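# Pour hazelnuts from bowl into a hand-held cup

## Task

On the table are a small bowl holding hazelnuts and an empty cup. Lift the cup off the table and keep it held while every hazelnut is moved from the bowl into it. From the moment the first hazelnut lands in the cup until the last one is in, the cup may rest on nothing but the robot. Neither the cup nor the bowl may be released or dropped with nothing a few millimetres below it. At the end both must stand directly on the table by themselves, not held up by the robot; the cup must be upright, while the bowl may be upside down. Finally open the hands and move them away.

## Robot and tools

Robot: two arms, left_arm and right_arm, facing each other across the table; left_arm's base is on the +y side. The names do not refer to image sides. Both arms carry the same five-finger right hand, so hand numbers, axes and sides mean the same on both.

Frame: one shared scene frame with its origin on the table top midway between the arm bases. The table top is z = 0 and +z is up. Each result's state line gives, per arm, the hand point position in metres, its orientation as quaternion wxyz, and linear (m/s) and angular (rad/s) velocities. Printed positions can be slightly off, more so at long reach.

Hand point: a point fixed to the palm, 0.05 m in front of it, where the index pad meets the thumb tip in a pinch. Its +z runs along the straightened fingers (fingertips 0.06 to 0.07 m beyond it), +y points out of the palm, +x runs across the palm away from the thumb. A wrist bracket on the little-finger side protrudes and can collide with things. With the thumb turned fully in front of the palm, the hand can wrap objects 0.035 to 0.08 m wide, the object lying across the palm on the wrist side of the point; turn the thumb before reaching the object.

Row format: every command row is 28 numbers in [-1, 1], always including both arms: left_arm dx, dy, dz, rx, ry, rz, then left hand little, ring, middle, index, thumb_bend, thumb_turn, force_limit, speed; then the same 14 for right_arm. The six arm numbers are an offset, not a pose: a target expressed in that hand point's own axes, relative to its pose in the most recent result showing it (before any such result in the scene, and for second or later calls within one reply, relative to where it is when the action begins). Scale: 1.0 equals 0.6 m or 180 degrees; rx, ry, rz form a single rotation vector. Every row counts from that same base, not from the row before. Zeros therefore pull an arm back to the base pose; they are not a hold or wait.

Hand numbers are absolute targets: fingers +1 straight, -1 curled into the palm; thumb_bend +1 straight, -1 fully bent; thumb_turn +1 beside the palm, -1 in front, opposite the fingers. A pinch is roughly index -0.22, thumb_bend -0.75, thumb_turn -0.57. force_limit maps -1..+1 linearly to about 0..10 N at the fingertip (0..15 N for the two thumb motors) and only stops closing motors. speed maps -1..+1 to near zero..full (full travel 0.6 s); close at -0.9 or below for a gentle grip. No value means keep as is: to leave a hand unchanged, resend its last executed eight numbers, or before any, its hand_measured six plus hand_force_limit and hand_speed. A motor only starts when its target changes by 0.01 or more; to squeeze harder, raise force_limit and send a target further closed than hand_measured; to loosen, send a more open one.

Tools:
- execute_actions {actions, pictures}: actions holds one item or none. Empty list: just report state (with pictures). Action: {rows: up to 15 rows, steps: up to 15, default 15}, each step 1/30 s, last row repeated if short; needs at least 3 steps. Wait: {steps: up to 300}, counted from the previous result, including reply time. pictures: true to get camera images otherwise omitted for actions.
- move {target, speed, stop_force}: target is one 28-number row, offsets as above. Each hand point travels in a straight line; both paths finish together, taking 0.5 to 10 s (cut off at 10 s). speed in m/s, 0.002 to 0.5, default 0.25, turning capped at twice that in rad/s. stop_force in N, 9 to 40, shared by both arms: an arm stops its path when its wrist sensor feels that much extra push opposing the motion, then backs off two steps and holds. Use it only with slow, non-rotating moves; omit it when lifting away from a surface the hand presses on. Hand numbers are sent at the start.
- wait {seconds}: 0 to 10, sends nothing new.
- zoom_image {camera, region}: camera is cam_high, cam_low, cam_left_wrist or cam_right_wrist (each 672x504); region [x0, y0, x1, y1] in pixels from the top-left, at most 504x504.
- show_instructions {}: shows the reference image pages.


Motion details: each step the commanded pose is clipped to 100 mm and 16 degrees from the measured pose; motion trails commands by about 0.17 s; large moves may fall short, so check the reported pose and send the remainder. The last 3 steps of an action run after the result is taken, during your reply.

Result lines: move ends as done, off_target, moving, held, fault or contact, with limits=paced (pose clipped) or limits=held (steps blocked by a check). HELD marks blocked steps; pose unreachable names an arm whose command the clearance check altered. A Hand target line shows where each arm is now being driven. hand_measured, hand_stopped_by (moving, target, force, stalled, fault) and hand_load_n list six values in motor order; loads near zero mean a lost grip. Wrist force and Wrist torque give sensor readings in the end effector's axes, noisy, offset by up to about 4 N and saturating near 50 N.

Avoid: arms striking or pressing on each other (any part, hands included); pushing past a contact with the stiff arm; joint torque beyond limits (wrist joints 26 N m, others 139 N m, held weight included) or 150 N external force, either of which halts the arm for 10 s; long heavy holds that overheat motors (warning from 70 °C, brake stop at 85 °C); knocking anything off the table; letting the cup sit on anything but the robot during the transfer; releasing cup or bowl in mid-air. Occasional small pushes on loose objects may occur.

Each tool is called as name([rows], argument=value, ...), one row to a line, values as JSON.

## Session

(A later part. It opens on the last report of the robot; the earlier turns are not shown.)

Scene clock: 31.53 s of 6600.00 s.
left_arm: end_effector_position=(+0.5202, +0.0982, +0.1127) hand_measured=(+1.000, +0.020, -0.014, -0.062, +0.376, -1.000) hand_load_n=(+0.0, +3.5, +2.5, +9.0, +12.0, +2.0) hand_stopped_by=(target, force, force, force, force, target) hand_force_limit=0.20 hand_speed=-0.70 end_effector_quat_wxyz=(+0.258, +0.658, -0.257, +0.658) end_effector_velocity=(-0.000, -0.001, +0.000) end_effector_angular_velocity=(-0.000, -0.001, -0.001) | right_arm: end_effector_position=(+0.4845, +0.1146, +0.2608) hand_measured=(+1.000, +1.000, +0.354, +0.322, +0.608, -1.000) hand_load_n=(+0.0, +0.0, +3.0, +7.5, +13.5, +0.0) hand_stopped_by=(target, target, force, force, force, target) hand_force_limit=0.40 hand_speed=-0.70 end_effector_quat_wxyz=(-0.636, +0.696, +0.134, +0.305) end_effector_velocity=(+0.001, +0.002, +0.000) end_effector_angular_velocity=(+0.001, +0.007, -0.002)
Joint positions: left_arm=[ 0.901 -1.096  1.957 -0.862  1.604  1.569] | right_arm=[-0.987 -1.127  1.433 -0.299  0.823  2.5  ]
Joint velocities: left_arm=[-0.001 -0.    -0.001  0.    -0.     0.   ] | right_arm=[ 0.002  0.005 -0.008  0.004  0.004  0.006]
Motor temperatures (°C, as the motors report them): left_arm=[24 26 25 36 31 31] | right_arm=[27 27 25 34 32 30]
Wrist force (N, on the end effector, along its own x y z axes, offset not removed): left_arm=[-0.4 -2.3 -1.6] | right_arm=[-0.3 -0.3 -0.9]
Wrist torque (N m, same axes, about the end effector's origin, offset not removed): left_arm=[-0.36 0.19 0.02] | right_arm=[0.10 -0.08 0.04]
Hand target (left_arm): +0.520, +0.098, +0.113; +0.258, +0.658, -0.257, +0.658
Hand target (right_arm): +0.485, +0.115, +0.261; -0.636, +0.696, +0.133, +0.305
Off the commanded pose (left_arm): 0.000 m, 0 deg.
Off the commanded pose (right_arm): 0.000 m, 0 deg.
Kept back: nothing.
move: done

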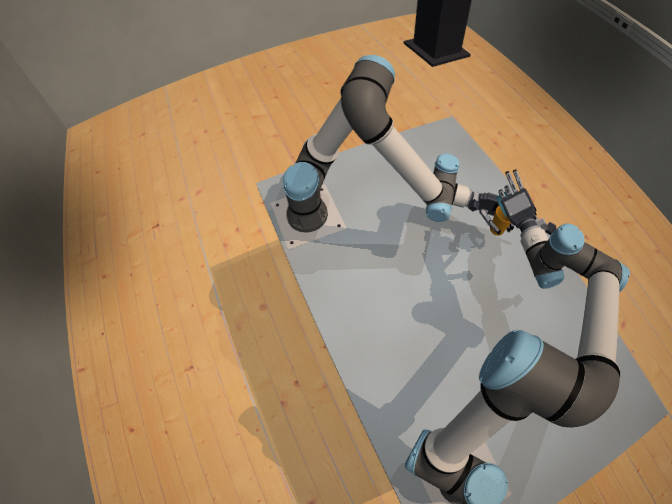

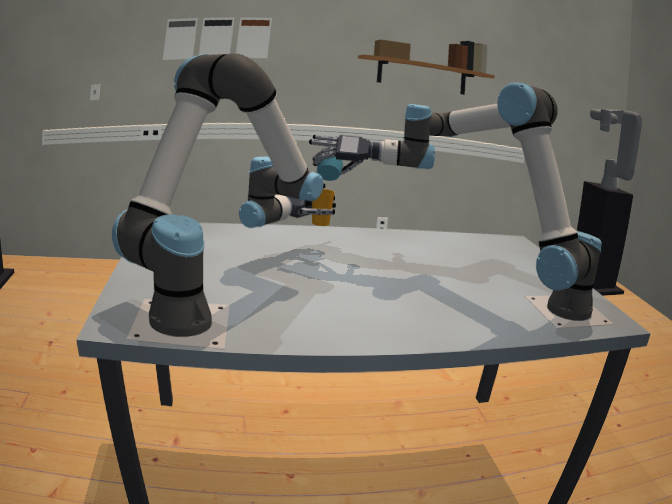

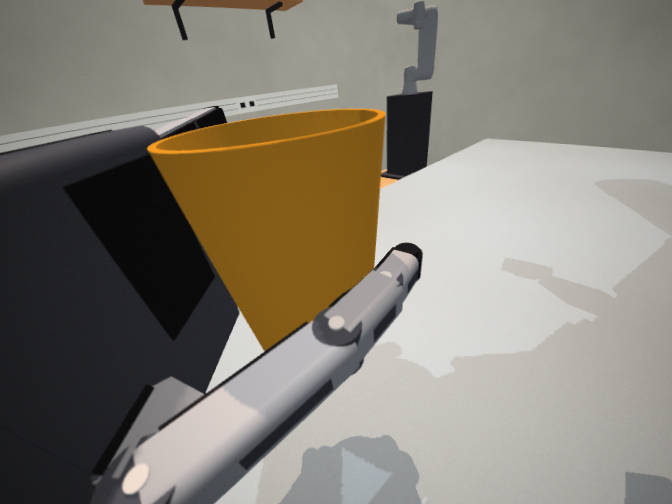

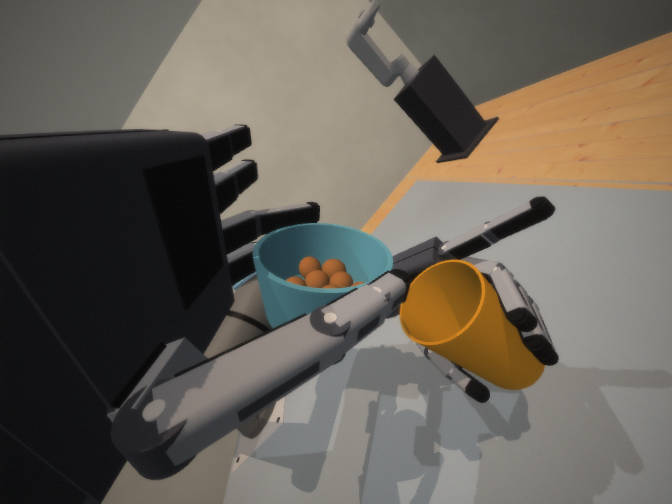

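Close the gap, nudge forward, tilt to just before the pour.

move(target=[0.03,0,0,0,0,0,1,-1,-1,-1,-1,-1,0.2,-0.7,0,0,0.01,0,0,0.1,1,1,-1,-1,-1,-1,0.4,-0.7], speed=0.04)

Scene clock: 35.93 s of 6600.00 s.
left_arm: end_effector_position=(+0.5202, +0.0983, +0.1306) hand_measured=(+1.000, +0.020, -0.014, -0.062, +0.376, -1.000) hand_load_n=(+0.0, +3.5, +2.5, +9.0, +12.0, +2.0) hand_stopped_by=(target, force, force, force, force, target) hand_force_limit=0.20 hand_speed=-0.70 end_effector_quat_wxyz=(+0.258, +0.658, -0.257, +0.658) end_effector_velocity=(+0.001, +0.001, +0.001) end_effector_angular_velocity=(-0.000, +0.000, +0.001) | right_arm: end_effector_position=(+0.4861, +0.1204, +0.2607) hand_measured=(+1.000, +1.000, +0.354, +0.322, +0.608, -1.000) hand_load_n=(+0.0, +0.0, +3.0, +7.5, +13.5, +0.0) hand_stopped_by=(target, target, force, force, force, target) hand_force_limit=0.40 hand_speed=-0.70 end_effector_quat_wxyz=(-0.676, +0.708, +0.024, +0.202) end_effector_velocity=(+0.001, +0.000, +0.000) end_effector_angular_velocity=(+0.004, +0.010, -0.002)
Joint positions: left_arm=[ 0.901 -1.13   1.947 -0.817  1.604  1.569] | right_arm=[-1.007 -1.09   1.377 -0.28   0.803  2.813]
Joint velocities: left_arm=[ 0.001 -0.002 -0.001  0.003  0.    -0.   ] | right_arm=[-0.001  0.002 -0.002 -0.001  0.     0.012]
Motor temperatures (°C, as the motors report them): left_arm=[24 26 25 36 31 31] | right_arm=[27 27 25 34 32 30]
Wrist force (N, on the end effector, along its own x y z axes, offset not removed): left_arm=[-0.8 -2.1 0.2] | right_arm=[0.1 1.2 -2.3]
Wrist torque (N m, same axes, about the end effector's origin, offset not removed): left_arm=[-0.52 0.14 0.05] | right_arm=[0.41 0.04 -0.01]
Hand target (left_arm): +0.520, +0.098, +0.131; +0.258, +0.658, -0.257, +0.658
Hand target (right_arm): +0.486, +0.120, +0.261; +0.676, -0.708, -0.023, -0.202
Off the commanded pose (left_arm): 0.000 m, 0 deg.
Off the commanded pose (right_arm): 0.000 m, 0 deg.
Kept back: nothing.
move: done

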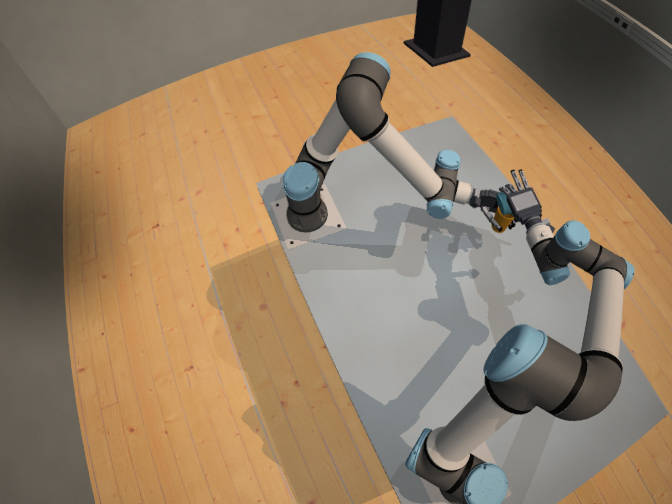

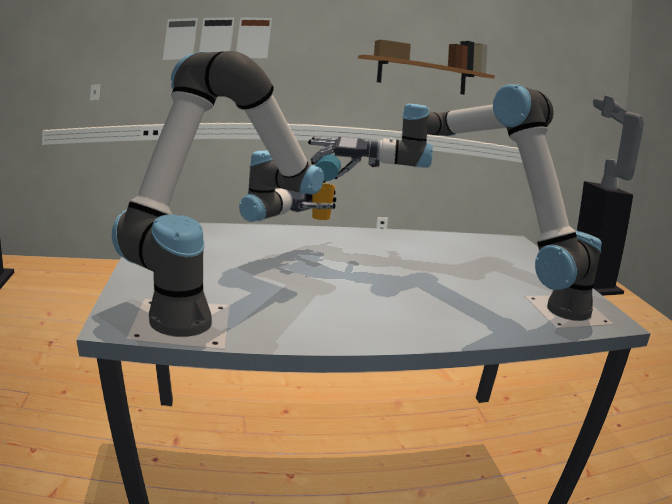

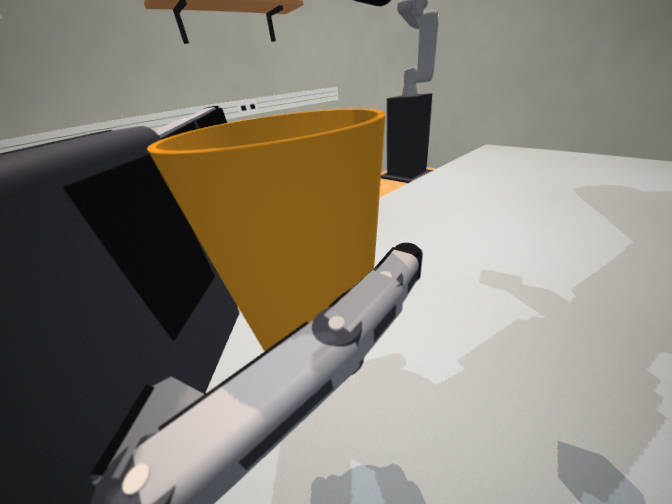

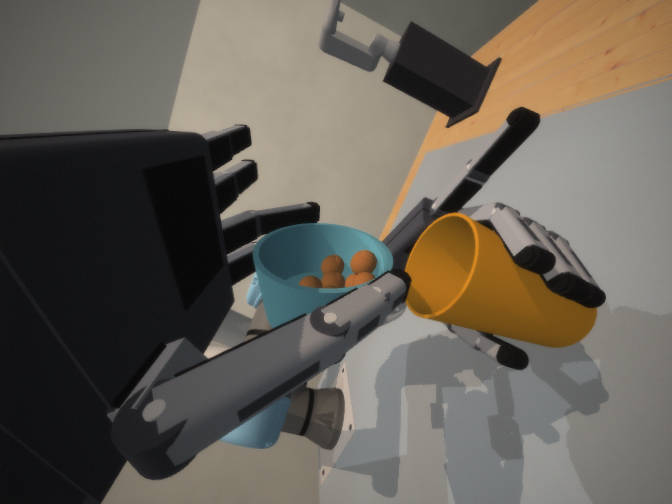

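move(target=[0,0,0,0,0,0,1,-1,-1,-1,-1,-1,0.2,-0.7,0.012,0,0,0,0,0.14,1,1,-1,-1,-1,-1,0.4,-0.7], speed=0.025)

move(target=[-0.148,0,0,0,0,0,1,-1,-1,-1,-1,-1,0.2,-0.7,0,0,-0.33,0,0,-0.54,1,1,-1,-1,-1,-1,0.4,-0.7], speed=0.15)

move(target=[0,0,0,0,0,0,1,-1,-1,-1,-1,-1,0.2,-0.7,-0.383,0,0,-0.14,0,0,1,1,-1,-1,-1,-1,0.4,-0.7], speed=0.12)

move(target=[-0.025,0,0,0,0,0,1,-1,-1,-1,-1,-1,0.2,-0.7,-0.025,0,0,0,0,0,1,1,-1,-1,-1,-1,0.4,-0.7], speed=0.004, stop_force=9)

Scene clock: 45.17 s of 6600.00 s.
left_arm: end_effector_position=(+0.5202, +0.0983, +0.1306) hand_measured=(+1.000, +0.020, -0.014, -0.062, +0.376, -1.000) hand_load_n=(+0.0, +3.5, +2.5, +9.0, +12.0, +2.0) hand_stopped_by=(target, force, force, force, force, target) hand_force_limit=0.20 hand_speed=-0.70 end_effector_quat_wxyz=(+0.258, +0.658, -0.257, +0.658) end_effector_velocity=(+0.000, -0.001, +0.000) end_effector_angular_velocity=(+0.000, -0.002, -0.000) | right_arm: end_effector_position=(+0.4926, +0.1186, +0.2629) hand_measured=(+1.000, +1.000, +0.354, +0.322, +0.608, -1.000) hand_load_n=(+0.0, +0.0, +3.0, +7.5, +13.5, -0.5) hand_stopped_by=(target, target, force, force, force, target) hand_force_limit=0.40 hand_speed=-0.70 end_effector_quat_wxyz=(+0.704, -0.697, +0.131, -0.050) end_effector_velocity=(+0.001, -0.000, +0.000) end_effector_angular_velocity=(+0.003, +0.009, -0.001)
Joint positions: left_arm=[ 0.901 -1.13   1.947 -0.817  1.604  1.569] | right_arm=[-1.049 -1.041  1.323 -0.275  0.761  3.251]
Joint velocities: left_arm=[-0.001 -0.    -0.001  0.    -0.     0.001] | right_arm=[-0.001  0.001 -0.001 -0.001 -0.     0.01 ]
Motor temperatures (°C, as the motors report them): left_arm=[24 26 25 36 31 31] | right_arm=[27 27 25 34 32 30]
Wrist force (N, on the end effector, along its own x y z axes, offset not removed): left_arm=[-1.3 -1.4 1.3] | right_arm=[-2.0 2.4 -1.9]
Wrist torque (N m, same axes, about the end effector's origin, offset not removed): left_arm=[-0.35 0.17 0.15] | right_arm=[0.72 0.31 -0.11]
Hand target (left_arm): +0.520, +0.098, +0.131; +0.258, +0.658, -0.257, +0.658
Hand target (right_arm): +0.493, +0.119, +0.263; +0.704, -0.697, +0.131, -0.050
Off the commanded pose (left_arm): 0.000 m, 0 deg.
Off the commanded pose (right_arm): 0.000 m, 0 deg.
Kept back: nothing.
move: done

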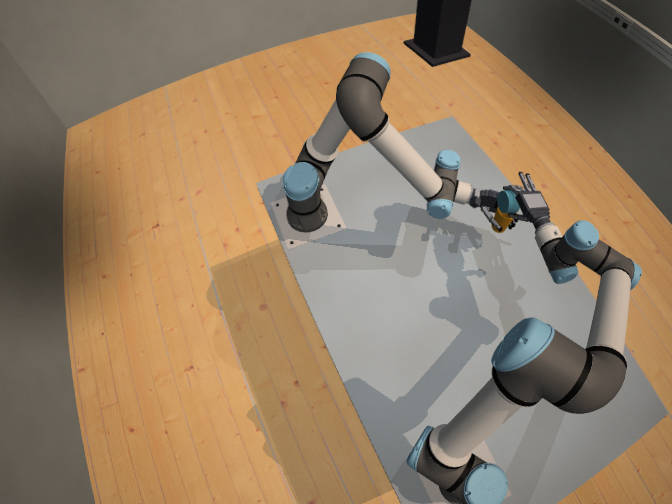

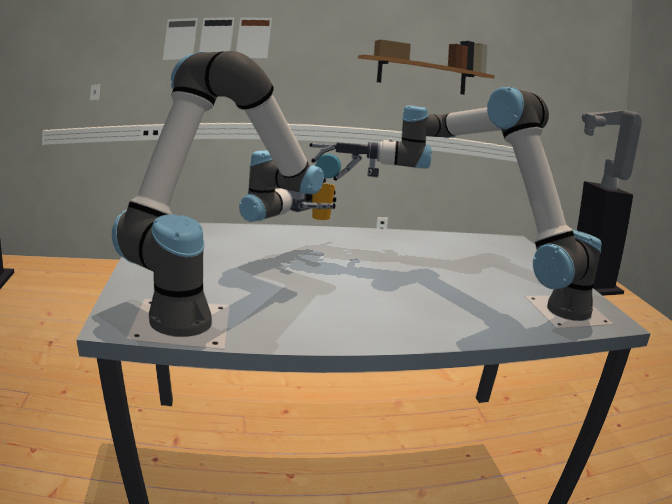

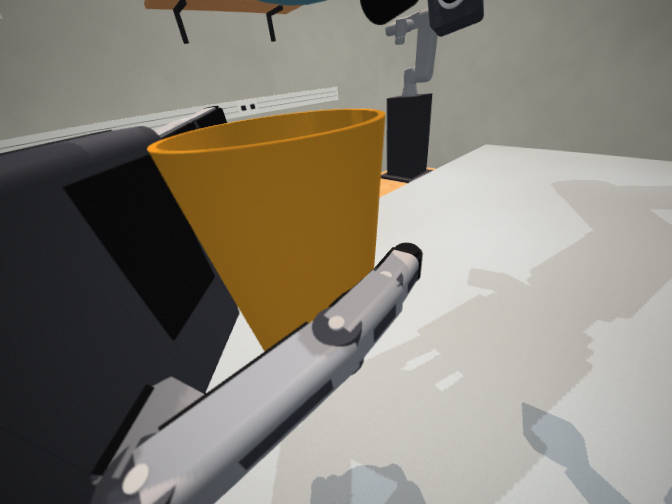

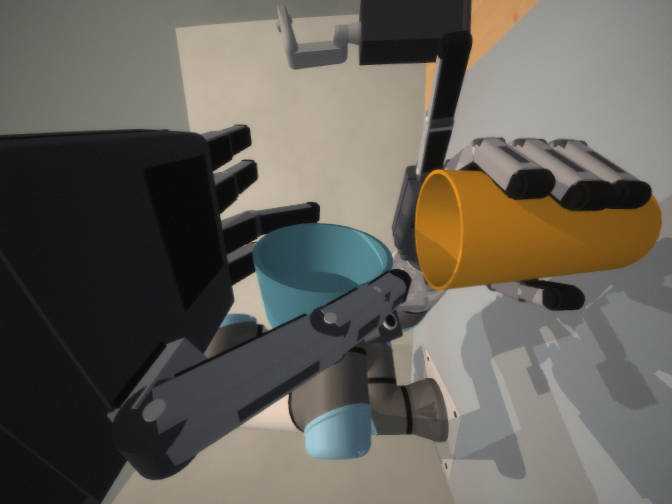

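Scene clock: 51.27 s of 6600.00 s.
left_arm: end_effector_position=(+0.5201, +0.0981, +0.0419) hand_measured=(+1.000, +0.020, -0.014, -0.062, +0.376, -1.000) hand_load_n=(+0.0, +3.5, +2.5, +9.0, +12.0, +2.0) hand_stopped_by=(target, force, force, force, force, target) hand_force_limit=0.20 hand_speed=-0.70 end_effector_quat_wxyz=(+0.258, +0.658, -0.257, +0.658) end_effector_velocity=(+0.000, +0.001, -0.001) end_effector_angular_velocity=(-0.000, +0.002, +0.001) | right_arm: end_effector_position=(+0.4424, -0.0728, +0.2642) hand_measured=(+1.000, +1.000, +0.354, +0.322, +0.608, -1.000) hand_load_n=(+0.0, +0.0, +3.0, +8.0, +13.5, +0.5) hand_stopped_by=(target, target, force, force, force, target) hand_force_limit=0.40 hand_speed=-0.70 end_effector_quat_wxyz=(-0.428, +0.559, +0.436, +0.561) end_effector_velocity=(-0.002, -0.001, -0.001) end_effector_angular_velocity=(-0.004, -0.008, +0.003)
Joint positions: left_arm=[ 0.901 -0.95   1.978 -1.029  1.604  1.569] | right_arm=[-1.251 -1.518  2.028 -0.501  0.559  1.553]
Joint velocities: left_arm=[ 0.001  0.002  0.001 -0.002  0.    -0.001] | right_arm=[-0.001 -0.002  0.004  0.001 -0.004 -0.012]
Motor temperatures (°C, as the motors report them): left_arm=[24 26 25 36 31 31] | right_arm=[27 27 25 34 32 30]
Wrist force (N, on the end effector, along its own x y z axes, offset not removed): left_arm=[-1.4 -2.4 0.2] | right_arm=[-0.3 0.4 -3.4]
Wrist torque (N m, same axes, about the end effector's origin, offset not removed): left_arm=[-0.39 0.22 0.00] | right_arm=[0.45 0.05 -0.01]
Hand target (left_arm): +0.520, +0.098, +0.042; +0.258, +0.658, -0.257, +0.658
Hand target (right_arm): +0.442, -0.073, +0.264; -0.427, +0.559, +0.436, +0.561
Off the commanded pose (left_arm): 0.000 m, 0 deg.
Off the commanded pose (right_arm): 0.000 m, 0 deg.
Kept back: nothing.
move: done

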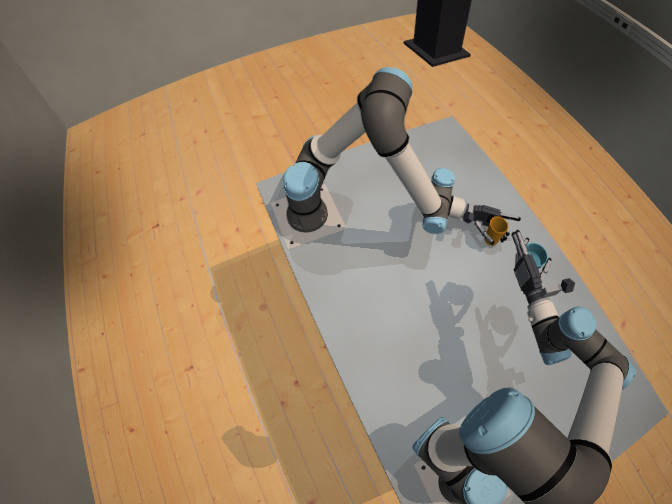

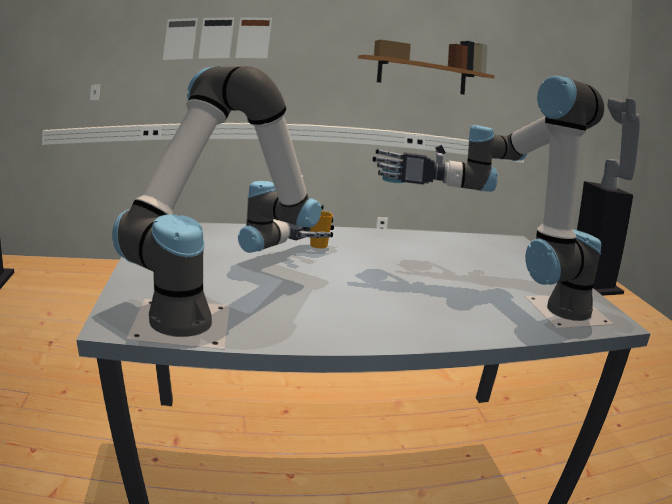

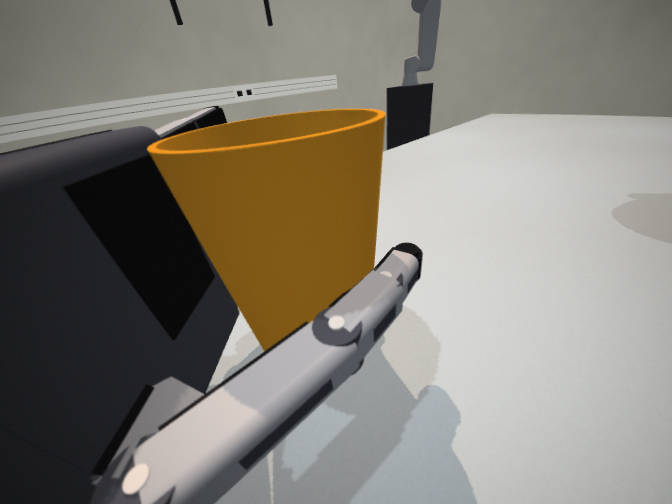

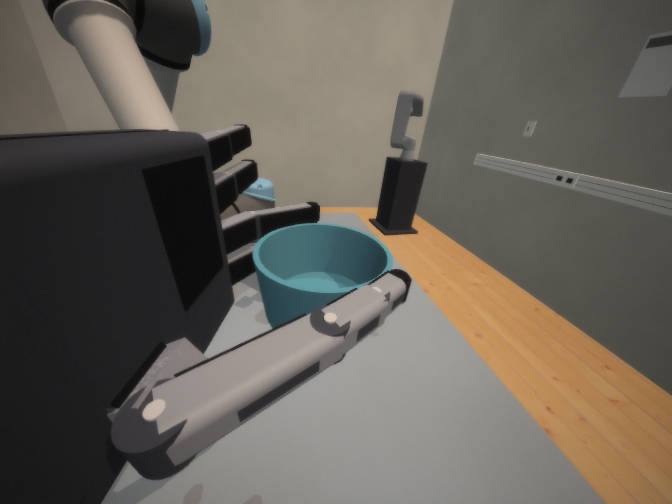

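Scene clock: 53.70 s of 6600.00 s.
left_arm: end_effector_position=(+0.5201, +0.0981, +0.0419) hand_measured=(+1.000, +0.020, -0.014, -0.062, +0.376, -1.000) hand_load_n=(+0.0, +3.5, +2.5, +9.0, +12.0, +2.0) hand_stopped_by=(target, force, force, force, force, target) hand_force_limit=0.20 hand_speed=-0.70 end_effector_quat_wxyz=(+0.258, +0.658, -0.257, +0.658) end_effector_velocity=(+0.001, +0.001, +0.000) end_effector_angular_velocity=(+0.000, -0.001, +0.002) | right_arm: end_effector_position=(+0.4439, -0.0744, +0.0344) hand_measured=(+1.000, +1.000, +0.354, +0.322, +0.608, -1.000) hand_load_n=(+0.0, +0.0, +3.0, +8.0, +13.5, +0.5) hand_stopped_by=(target, target, force, force, force, target) hand_force_limit=0.40 hand_speed=-0.70 end_effector_quat_wxyz=(-0.296, +0.639, +0.303, +0.642) end_effector_velocity=(+0.001, +0.000, -0.002) end_effector_angular_velocity=(+0.001, -0.002, -0.006)
Joint positions: left_arm=[ 0.901 -0.95   1.978 -1.029  1.604  1.569] | right_arm=[-0.971 -1.044  2.242 -1.198  1.278  1.559]
Joint velocities: left_arm=[ 0.002 -0.    -0.001  0.001  0.     0.001] | right_arm=[ 0.003  0.007 -0.002 -0.007  0.009  0.   ]
Motor temperatures (°C, as the motors report them): left_arm=[24 26 25 36 31 31] | right_arm=[27 27 25 34 32 30]
Wrist force (N, on the end effector, along its own x y z axes, offset not removed): left_arm=[-1.0 -2.1 -0.4] | right_arm=[-1.3 -0.1 -2.3]
Wrist torque (N m, same axes, about the end effector's origin, offset not removed): left_arm=[-0.30 0.15 0.05] | right_arm=[0.37 0.11 -0.08]
Hand target (left_arm): +0.520, +0.098, +0.042; +0.258, +0.658, -0.257, +0.658
Hand target (right_arm): +0.444, -0.074, +0.034; -0.295, +0.639, +0.303, +0.642
Off the commanded pose (left_arm): 0.000 m, 0 deg.
Off the commanded pose (right_arm): 0.000 m, 0 deg.
Kept back: nothing.
move: done

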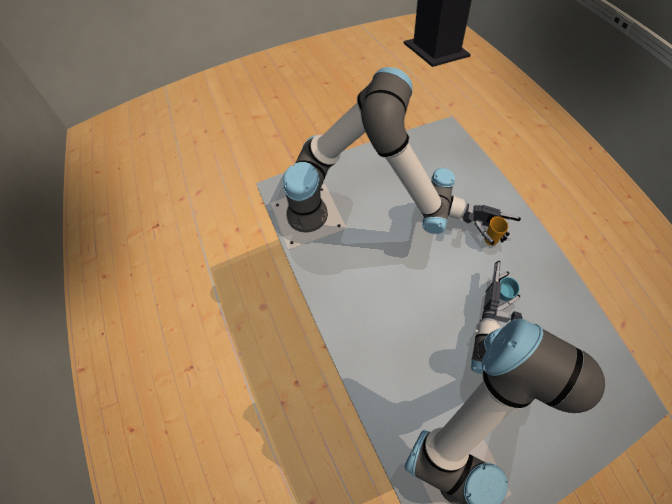

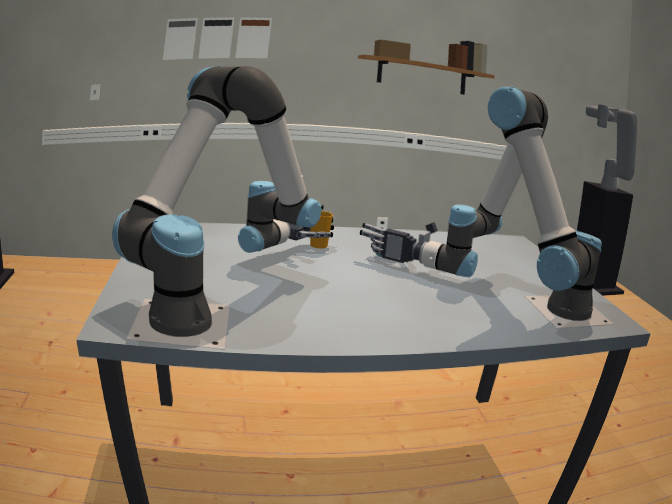

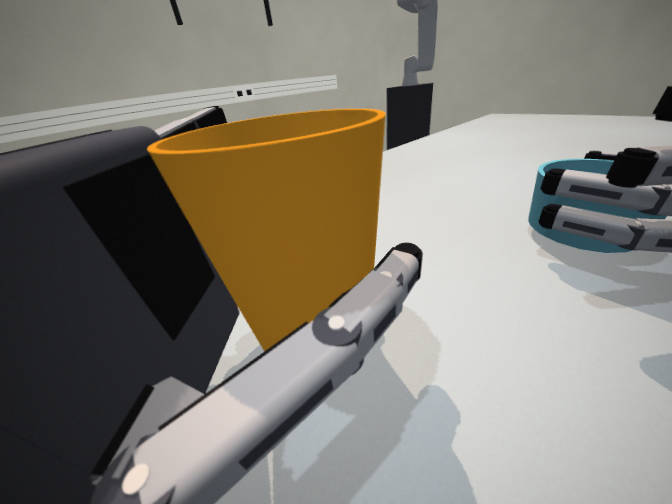

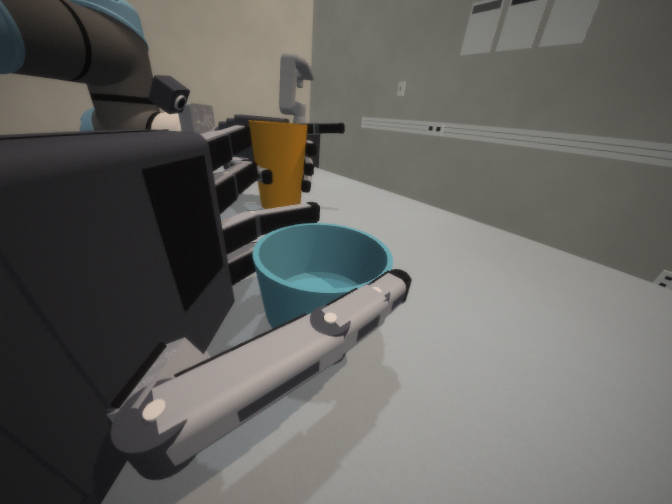

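Scene clock: 56.77 s of 6600.00 s.
left_arm: end_effector_position=(+0.5201, +0.0981, +0.0345) hand_measured=(+1.000, +0.020, -0.014, -0.062, +0.376, -1.000) hand_load_n=(+0.0, +4.5, +2.5, +8.0, +11.5, -1.5) hand_stopped_by=(target, force, force, force, force, target) hand_force_limit=0.20 hand_speed=-0.70 end_effector_quat_wxyz=(+0.258, +0.658, -0.257, +0.658) end_effector_velocity=(-0.000, -0.001, +0.001) end_effector_angular_velocity=(+0.000, -0.002, -0.001) | right_arm: end_effector_position=(+0.4441, -0.0744, +0.0237) hand_measured=(+1.000, +1.000, +0.354, +0.322, +0.610, -1.000) hand_load_n=(+0.0, +0.0, +3.0, +7.0, +14.0, -2.5) hand_stopped_by=(target, target, force, force, force, target) hand_force_limit=0.40 hand_speed=-0.70 end_effector_quat_wxyz=(-0.296, +0.639, +0.303, +0.642) end_effector_velocity=(-0.001, +0.000, +0.001) end_effector_angular_velocity=(-0.002, -0.001, +0.001)
Joint positions: left_arm=[ 0.901 -0.933  1.978 -1.046  1.604  1.569] | right_arm=[-0.971 -1.013  2.242 -1.228  1.278  1.559]
Joint velocities: left_arm=[-0.002 -0.001 -0.    -0.    -0.     0.002] | right_arm=[ 0.001 -0.004 -0.     0.005 -0.001 -0.002]
Motor temperatures (°C, as the motors report them): left_arm=[24 26 25 36 31 31] | right_arm=[27 27 25 34 32 30]
Wrist force (N, on the end effector, along its own x y z axes, offset not removed): left_arm=[6.1 -3.1 0.2] | right_arm=[5.7 2.0 0.3]
Wrist torque (N m, same axes, about the end effector's origin, offset not removed): left_arm=[-0.42 0.03 -0.10] | right_arm=[0.29 0.09 -0.05]
Hand target (left_arm): +0.520, +0.098, +0.034; +0.258, +0.658, -0.257, +0.658
Hand target (right_arm): +0.444, -0.074, +0.024; -0.296, +0.639, +0.303, +0.642
Off the commanded pose (left_arm): 0.008 m, 0 deg.
Off the commanded pose (right_arm): 0.004 m, 0 deg.
Kept back: nothing.
move: contact (left_arm, right_arm)

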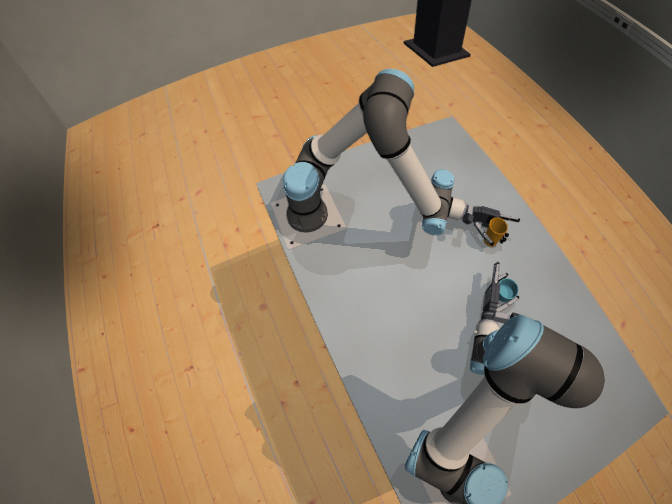

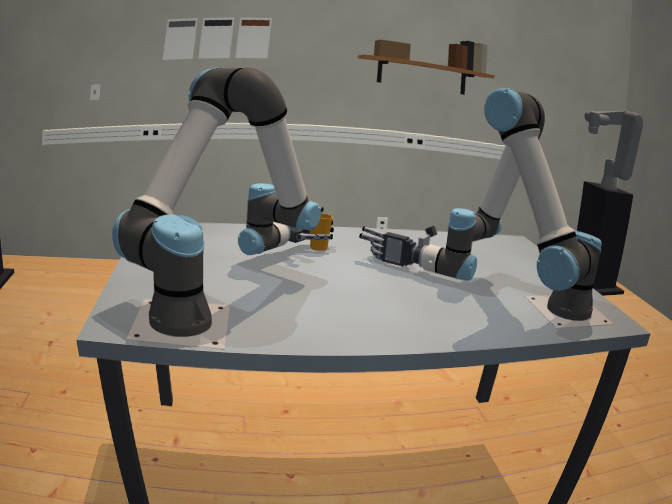

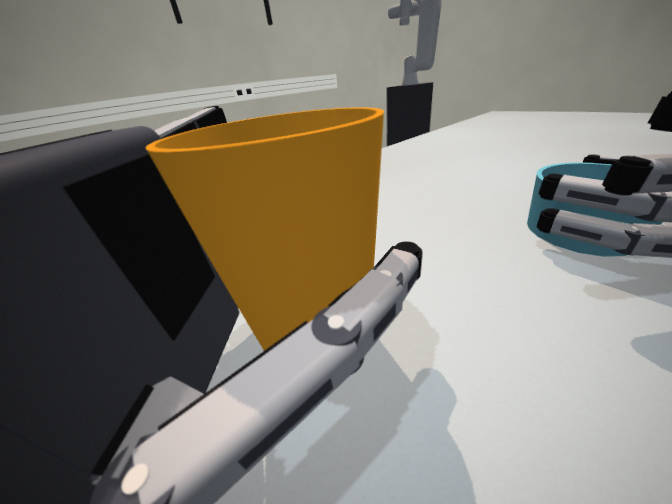

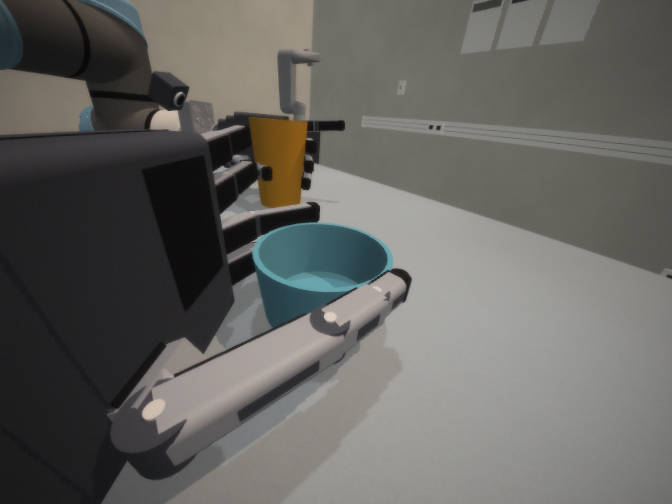

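move(target=[0,0,0,0,0,0,1,1,1,1,1,-1,0.2,-0.3,0,0,0,0,0,0,1,1,1,1,1,-1,0.4,-0.3])

move(target=[0.01,-0.02,-0.2,0,0,0,1,1,1,1,1,-1,0.2,-0.3,0.01,-0.02,-0.2,0,0,0,1,1,1,1,1,-1,0.4,-0.3], speed=0.1)

finished_scene(scene=2)

Scene clock: 58.20 s of 6600.00 s.
left_arm: end_effector_position=(+0.5201, +0.0981, +0.0345) hand_measured=(+1.000, +1.000, +1.000, +1.000, +1.000, -1.000) hand_load_n=(+0.0, +0.0, +0.0, +0.0, +0.0, +0.0) hand_stopped_by=(target, target, target, target, target, target) hand_force_limit=0.20 hand_speed=-0.30 end_effector_quat_wxyz=(+0.258, +0.658, -0.257, +0.658) end_effector_velocity=(-0.000, +0.000, -0.000) end_effector_angular_velocity=(+0.002, -0.000, -0.000) | right_arm: end_effector_position=(+0.4441, -0.0744, +0.0237) hand_measured=(+1.000, +1.000, +1.000, +1.000, +1.000, -1.000) hand_load_n=(+0.0, +0.0, +0.0, +0.0, +0.0, +0.0) hand_stopped_by=(target, target, target, target, target, target) hand_force_limit=0.40 hand_speed=-0.30 end_effector_quat_wxyz=(-0.296, +0.639, +0.303, +0.642) end_effector_velocity=(+0.001, -0.001, +0.001) end_effector_angular_velocity=(-0.000, -0.002, -0.002)
Joint positions: left_arm=[ 0.901 -0.933  1.978 -1.046  1.604  1.569] | right_arm=[-0.971 -1.013  2.242 -1.228  1.278  1.559]
Joint velocities: left_arm=[-0.    -0.001  0.001  0.     0.     0.002] | right_arm=[-0.001 -0.     0.    -0.001  0.001 -0.001]
Motor temperatures (°C, as the motors report them): left_arm=[24 26 25 36 31 31] | right_arm=[27 27 25 34 32 30]
Wrist force (N, on the end effector, along its own x y z axes, offset not removed): left_arm=[-0.5 -2.2 0.6] | right_arm=[0.0 -0.8 -3.1]
Wrist torque (N m, same axes, about the end effector's origin, offset not removed): left_arm=[-0.50 0.14 0.06] | right_arm=[0.16 0.09 0.08]
Hand target (left_arm): +0.520, +0.098, +0.034; +0.258, +0.658, -0.257, +0.658
Hand target (right_arm): +0.444, -0.074, +0.024; -0.296, +0.639, +0.303, +0.642
Off the commanded pose (left_arm): 0.000 m, 0 deg.
Off the commanded pose (right_arm): 0.000 m, 0 deg.
Kept back: nothing.
move: done

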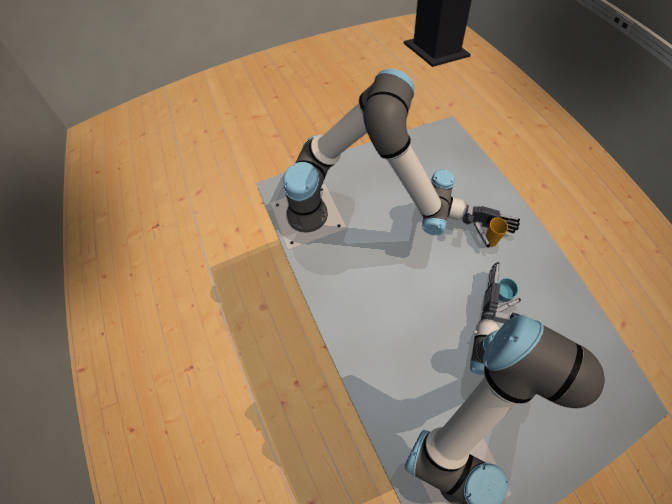

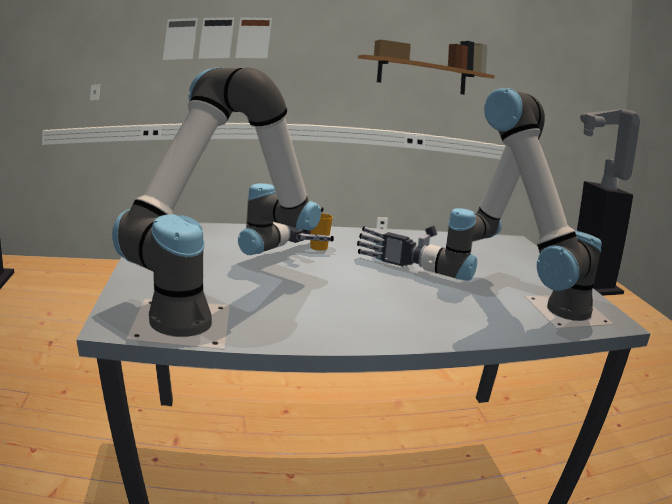

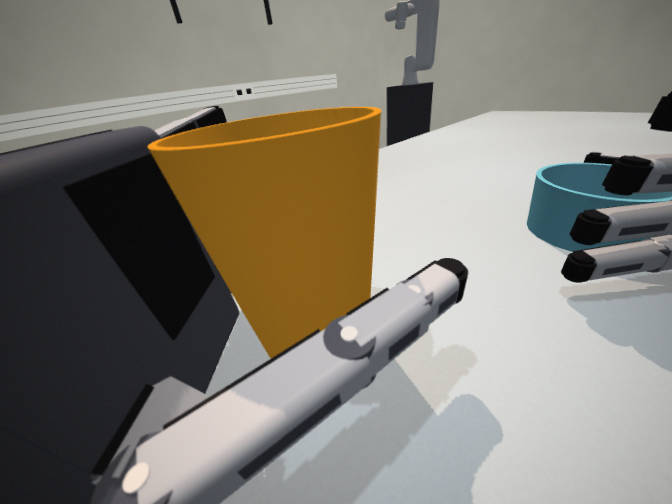

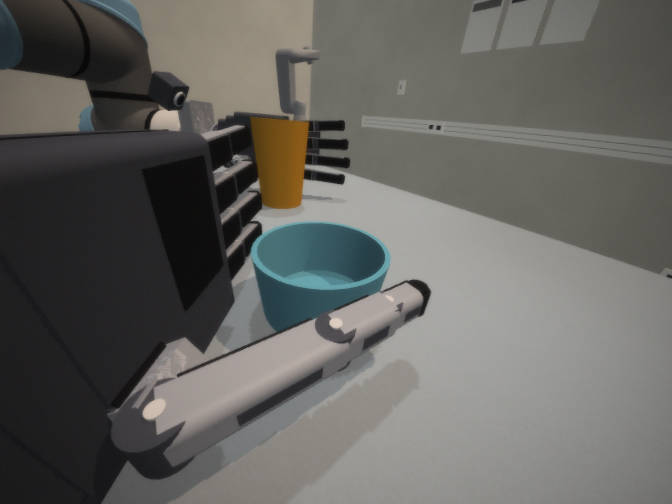

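Scene clock: 59.90 s of 6600.00 s.
left_arm: end_effector_position=(+0.4404, +0.1883, +0.0404) hand_measured=(+1.000, +1.000, +1.000, +1.000, +1.000, -1.000) hand_load_n=(+0.0, +0.0, +0.0, +0.0, +0.0, +0.0) hand_stopped_by=(target, target, target, target, target, target) hand_force_limit=0.20 hand_speed=-0.30 end_effector_quat_wxyz=(+0.258, +0.658, -0.257, +0.658) end_effector_velocity=(-0.002, +0.001, -0.000) end_effector_angular_velocity=(+0.001, +0.001, -0.001) | right_arm: end_effector_position=(+0.3581, -0.1586, +0.0297) hand_measured=(+1.000, +1.000, +1.000, +1.000, +1.000, -1.000) hand_load_n=(+0.0, +0.0, +0.0, +0.0, +0.0, +0.0) hand_stopped_by=(target, target, target, target, target, target) hand_force_limit=0.40 hand_speed=-0.30 end_effector_quat_wxyz=(-0.295, +0.639, +0.303, +0.642) end_effector_velocity=(-0.002, -0.001, -0.000) end_effector_angular_velocity=(-0.000, +0.002, +0.002)
Joint positions: left_arm=[ 0.948 -1.083  2.294 -1.212  1.651  1.569] | right_arm=[-1.071 -1.141  2.586 -1.445  1.179  1.559]
Joint velocities: left_arm=[-0.    -0.002  0.006 -0.003  0.001  0.   ] | right_arm=[-0.003 -0.002  0.007 -0.004 -0.005  0.001]
Motor temperatures (°C, as the motors report them): left_arm=[24 26 25 36 31 31] | right_arm=[27 27 25 34 32 30]
Wrist force (N, on the end effector, along its own x y z axes, offset not removed): left_arm=[0.6 -1.0 0.5] | right_arm=[0.2 -0.6 0.6]
Wrist torque (N m, same axes, about the end effector's origin, offset not removed): left_arm=[-0.16 0.03 0.15] | right_arm=[0.00 -0.01 -0.18]
Hand target (left_arm): +0.440, +0.188, +0.040; +0.258, +0.658, -0.257, +0.658
Hand target (right_arm): +0.358, -0.159, +0.030; -0.296, +0.639, +0.303, +0.642
Off the commanded pose (left_arm): 0.000 m, 0 deg.
Off the commanded pose (right_arm): 0.000 m, 0 deg.
Kept back: nothing.
move: done

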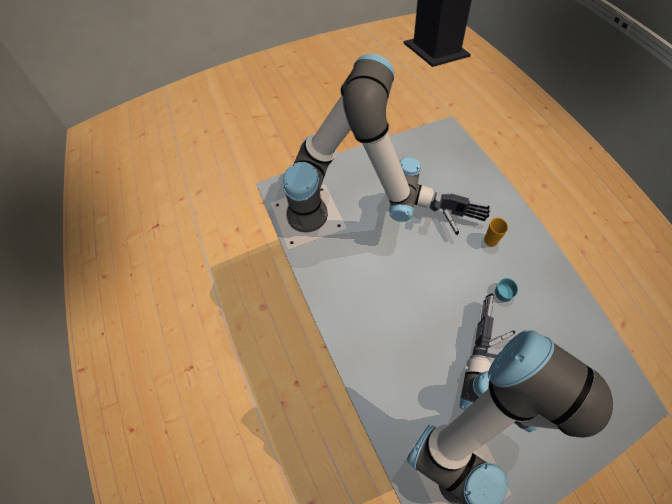

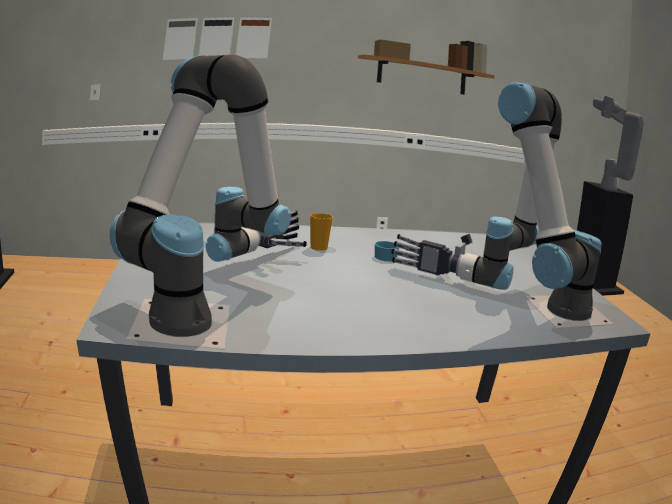

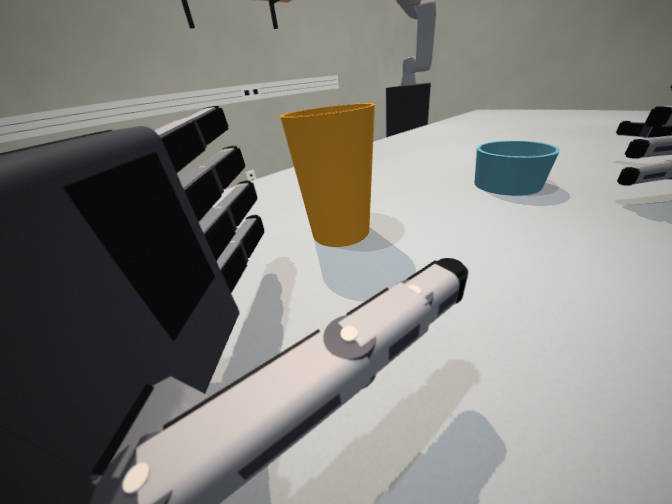

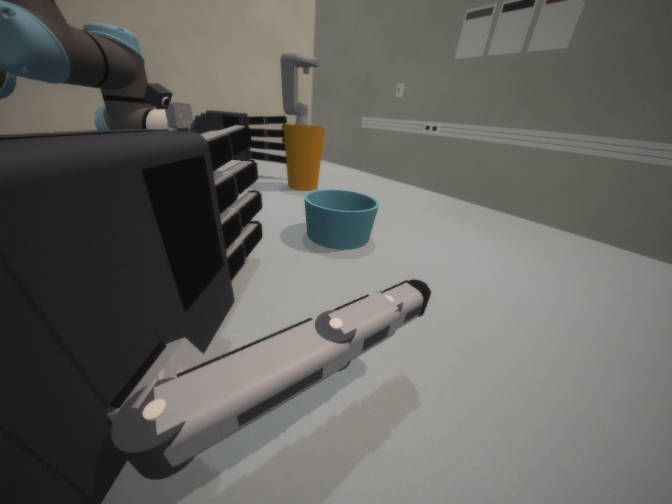

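The scene is finished: the task was done.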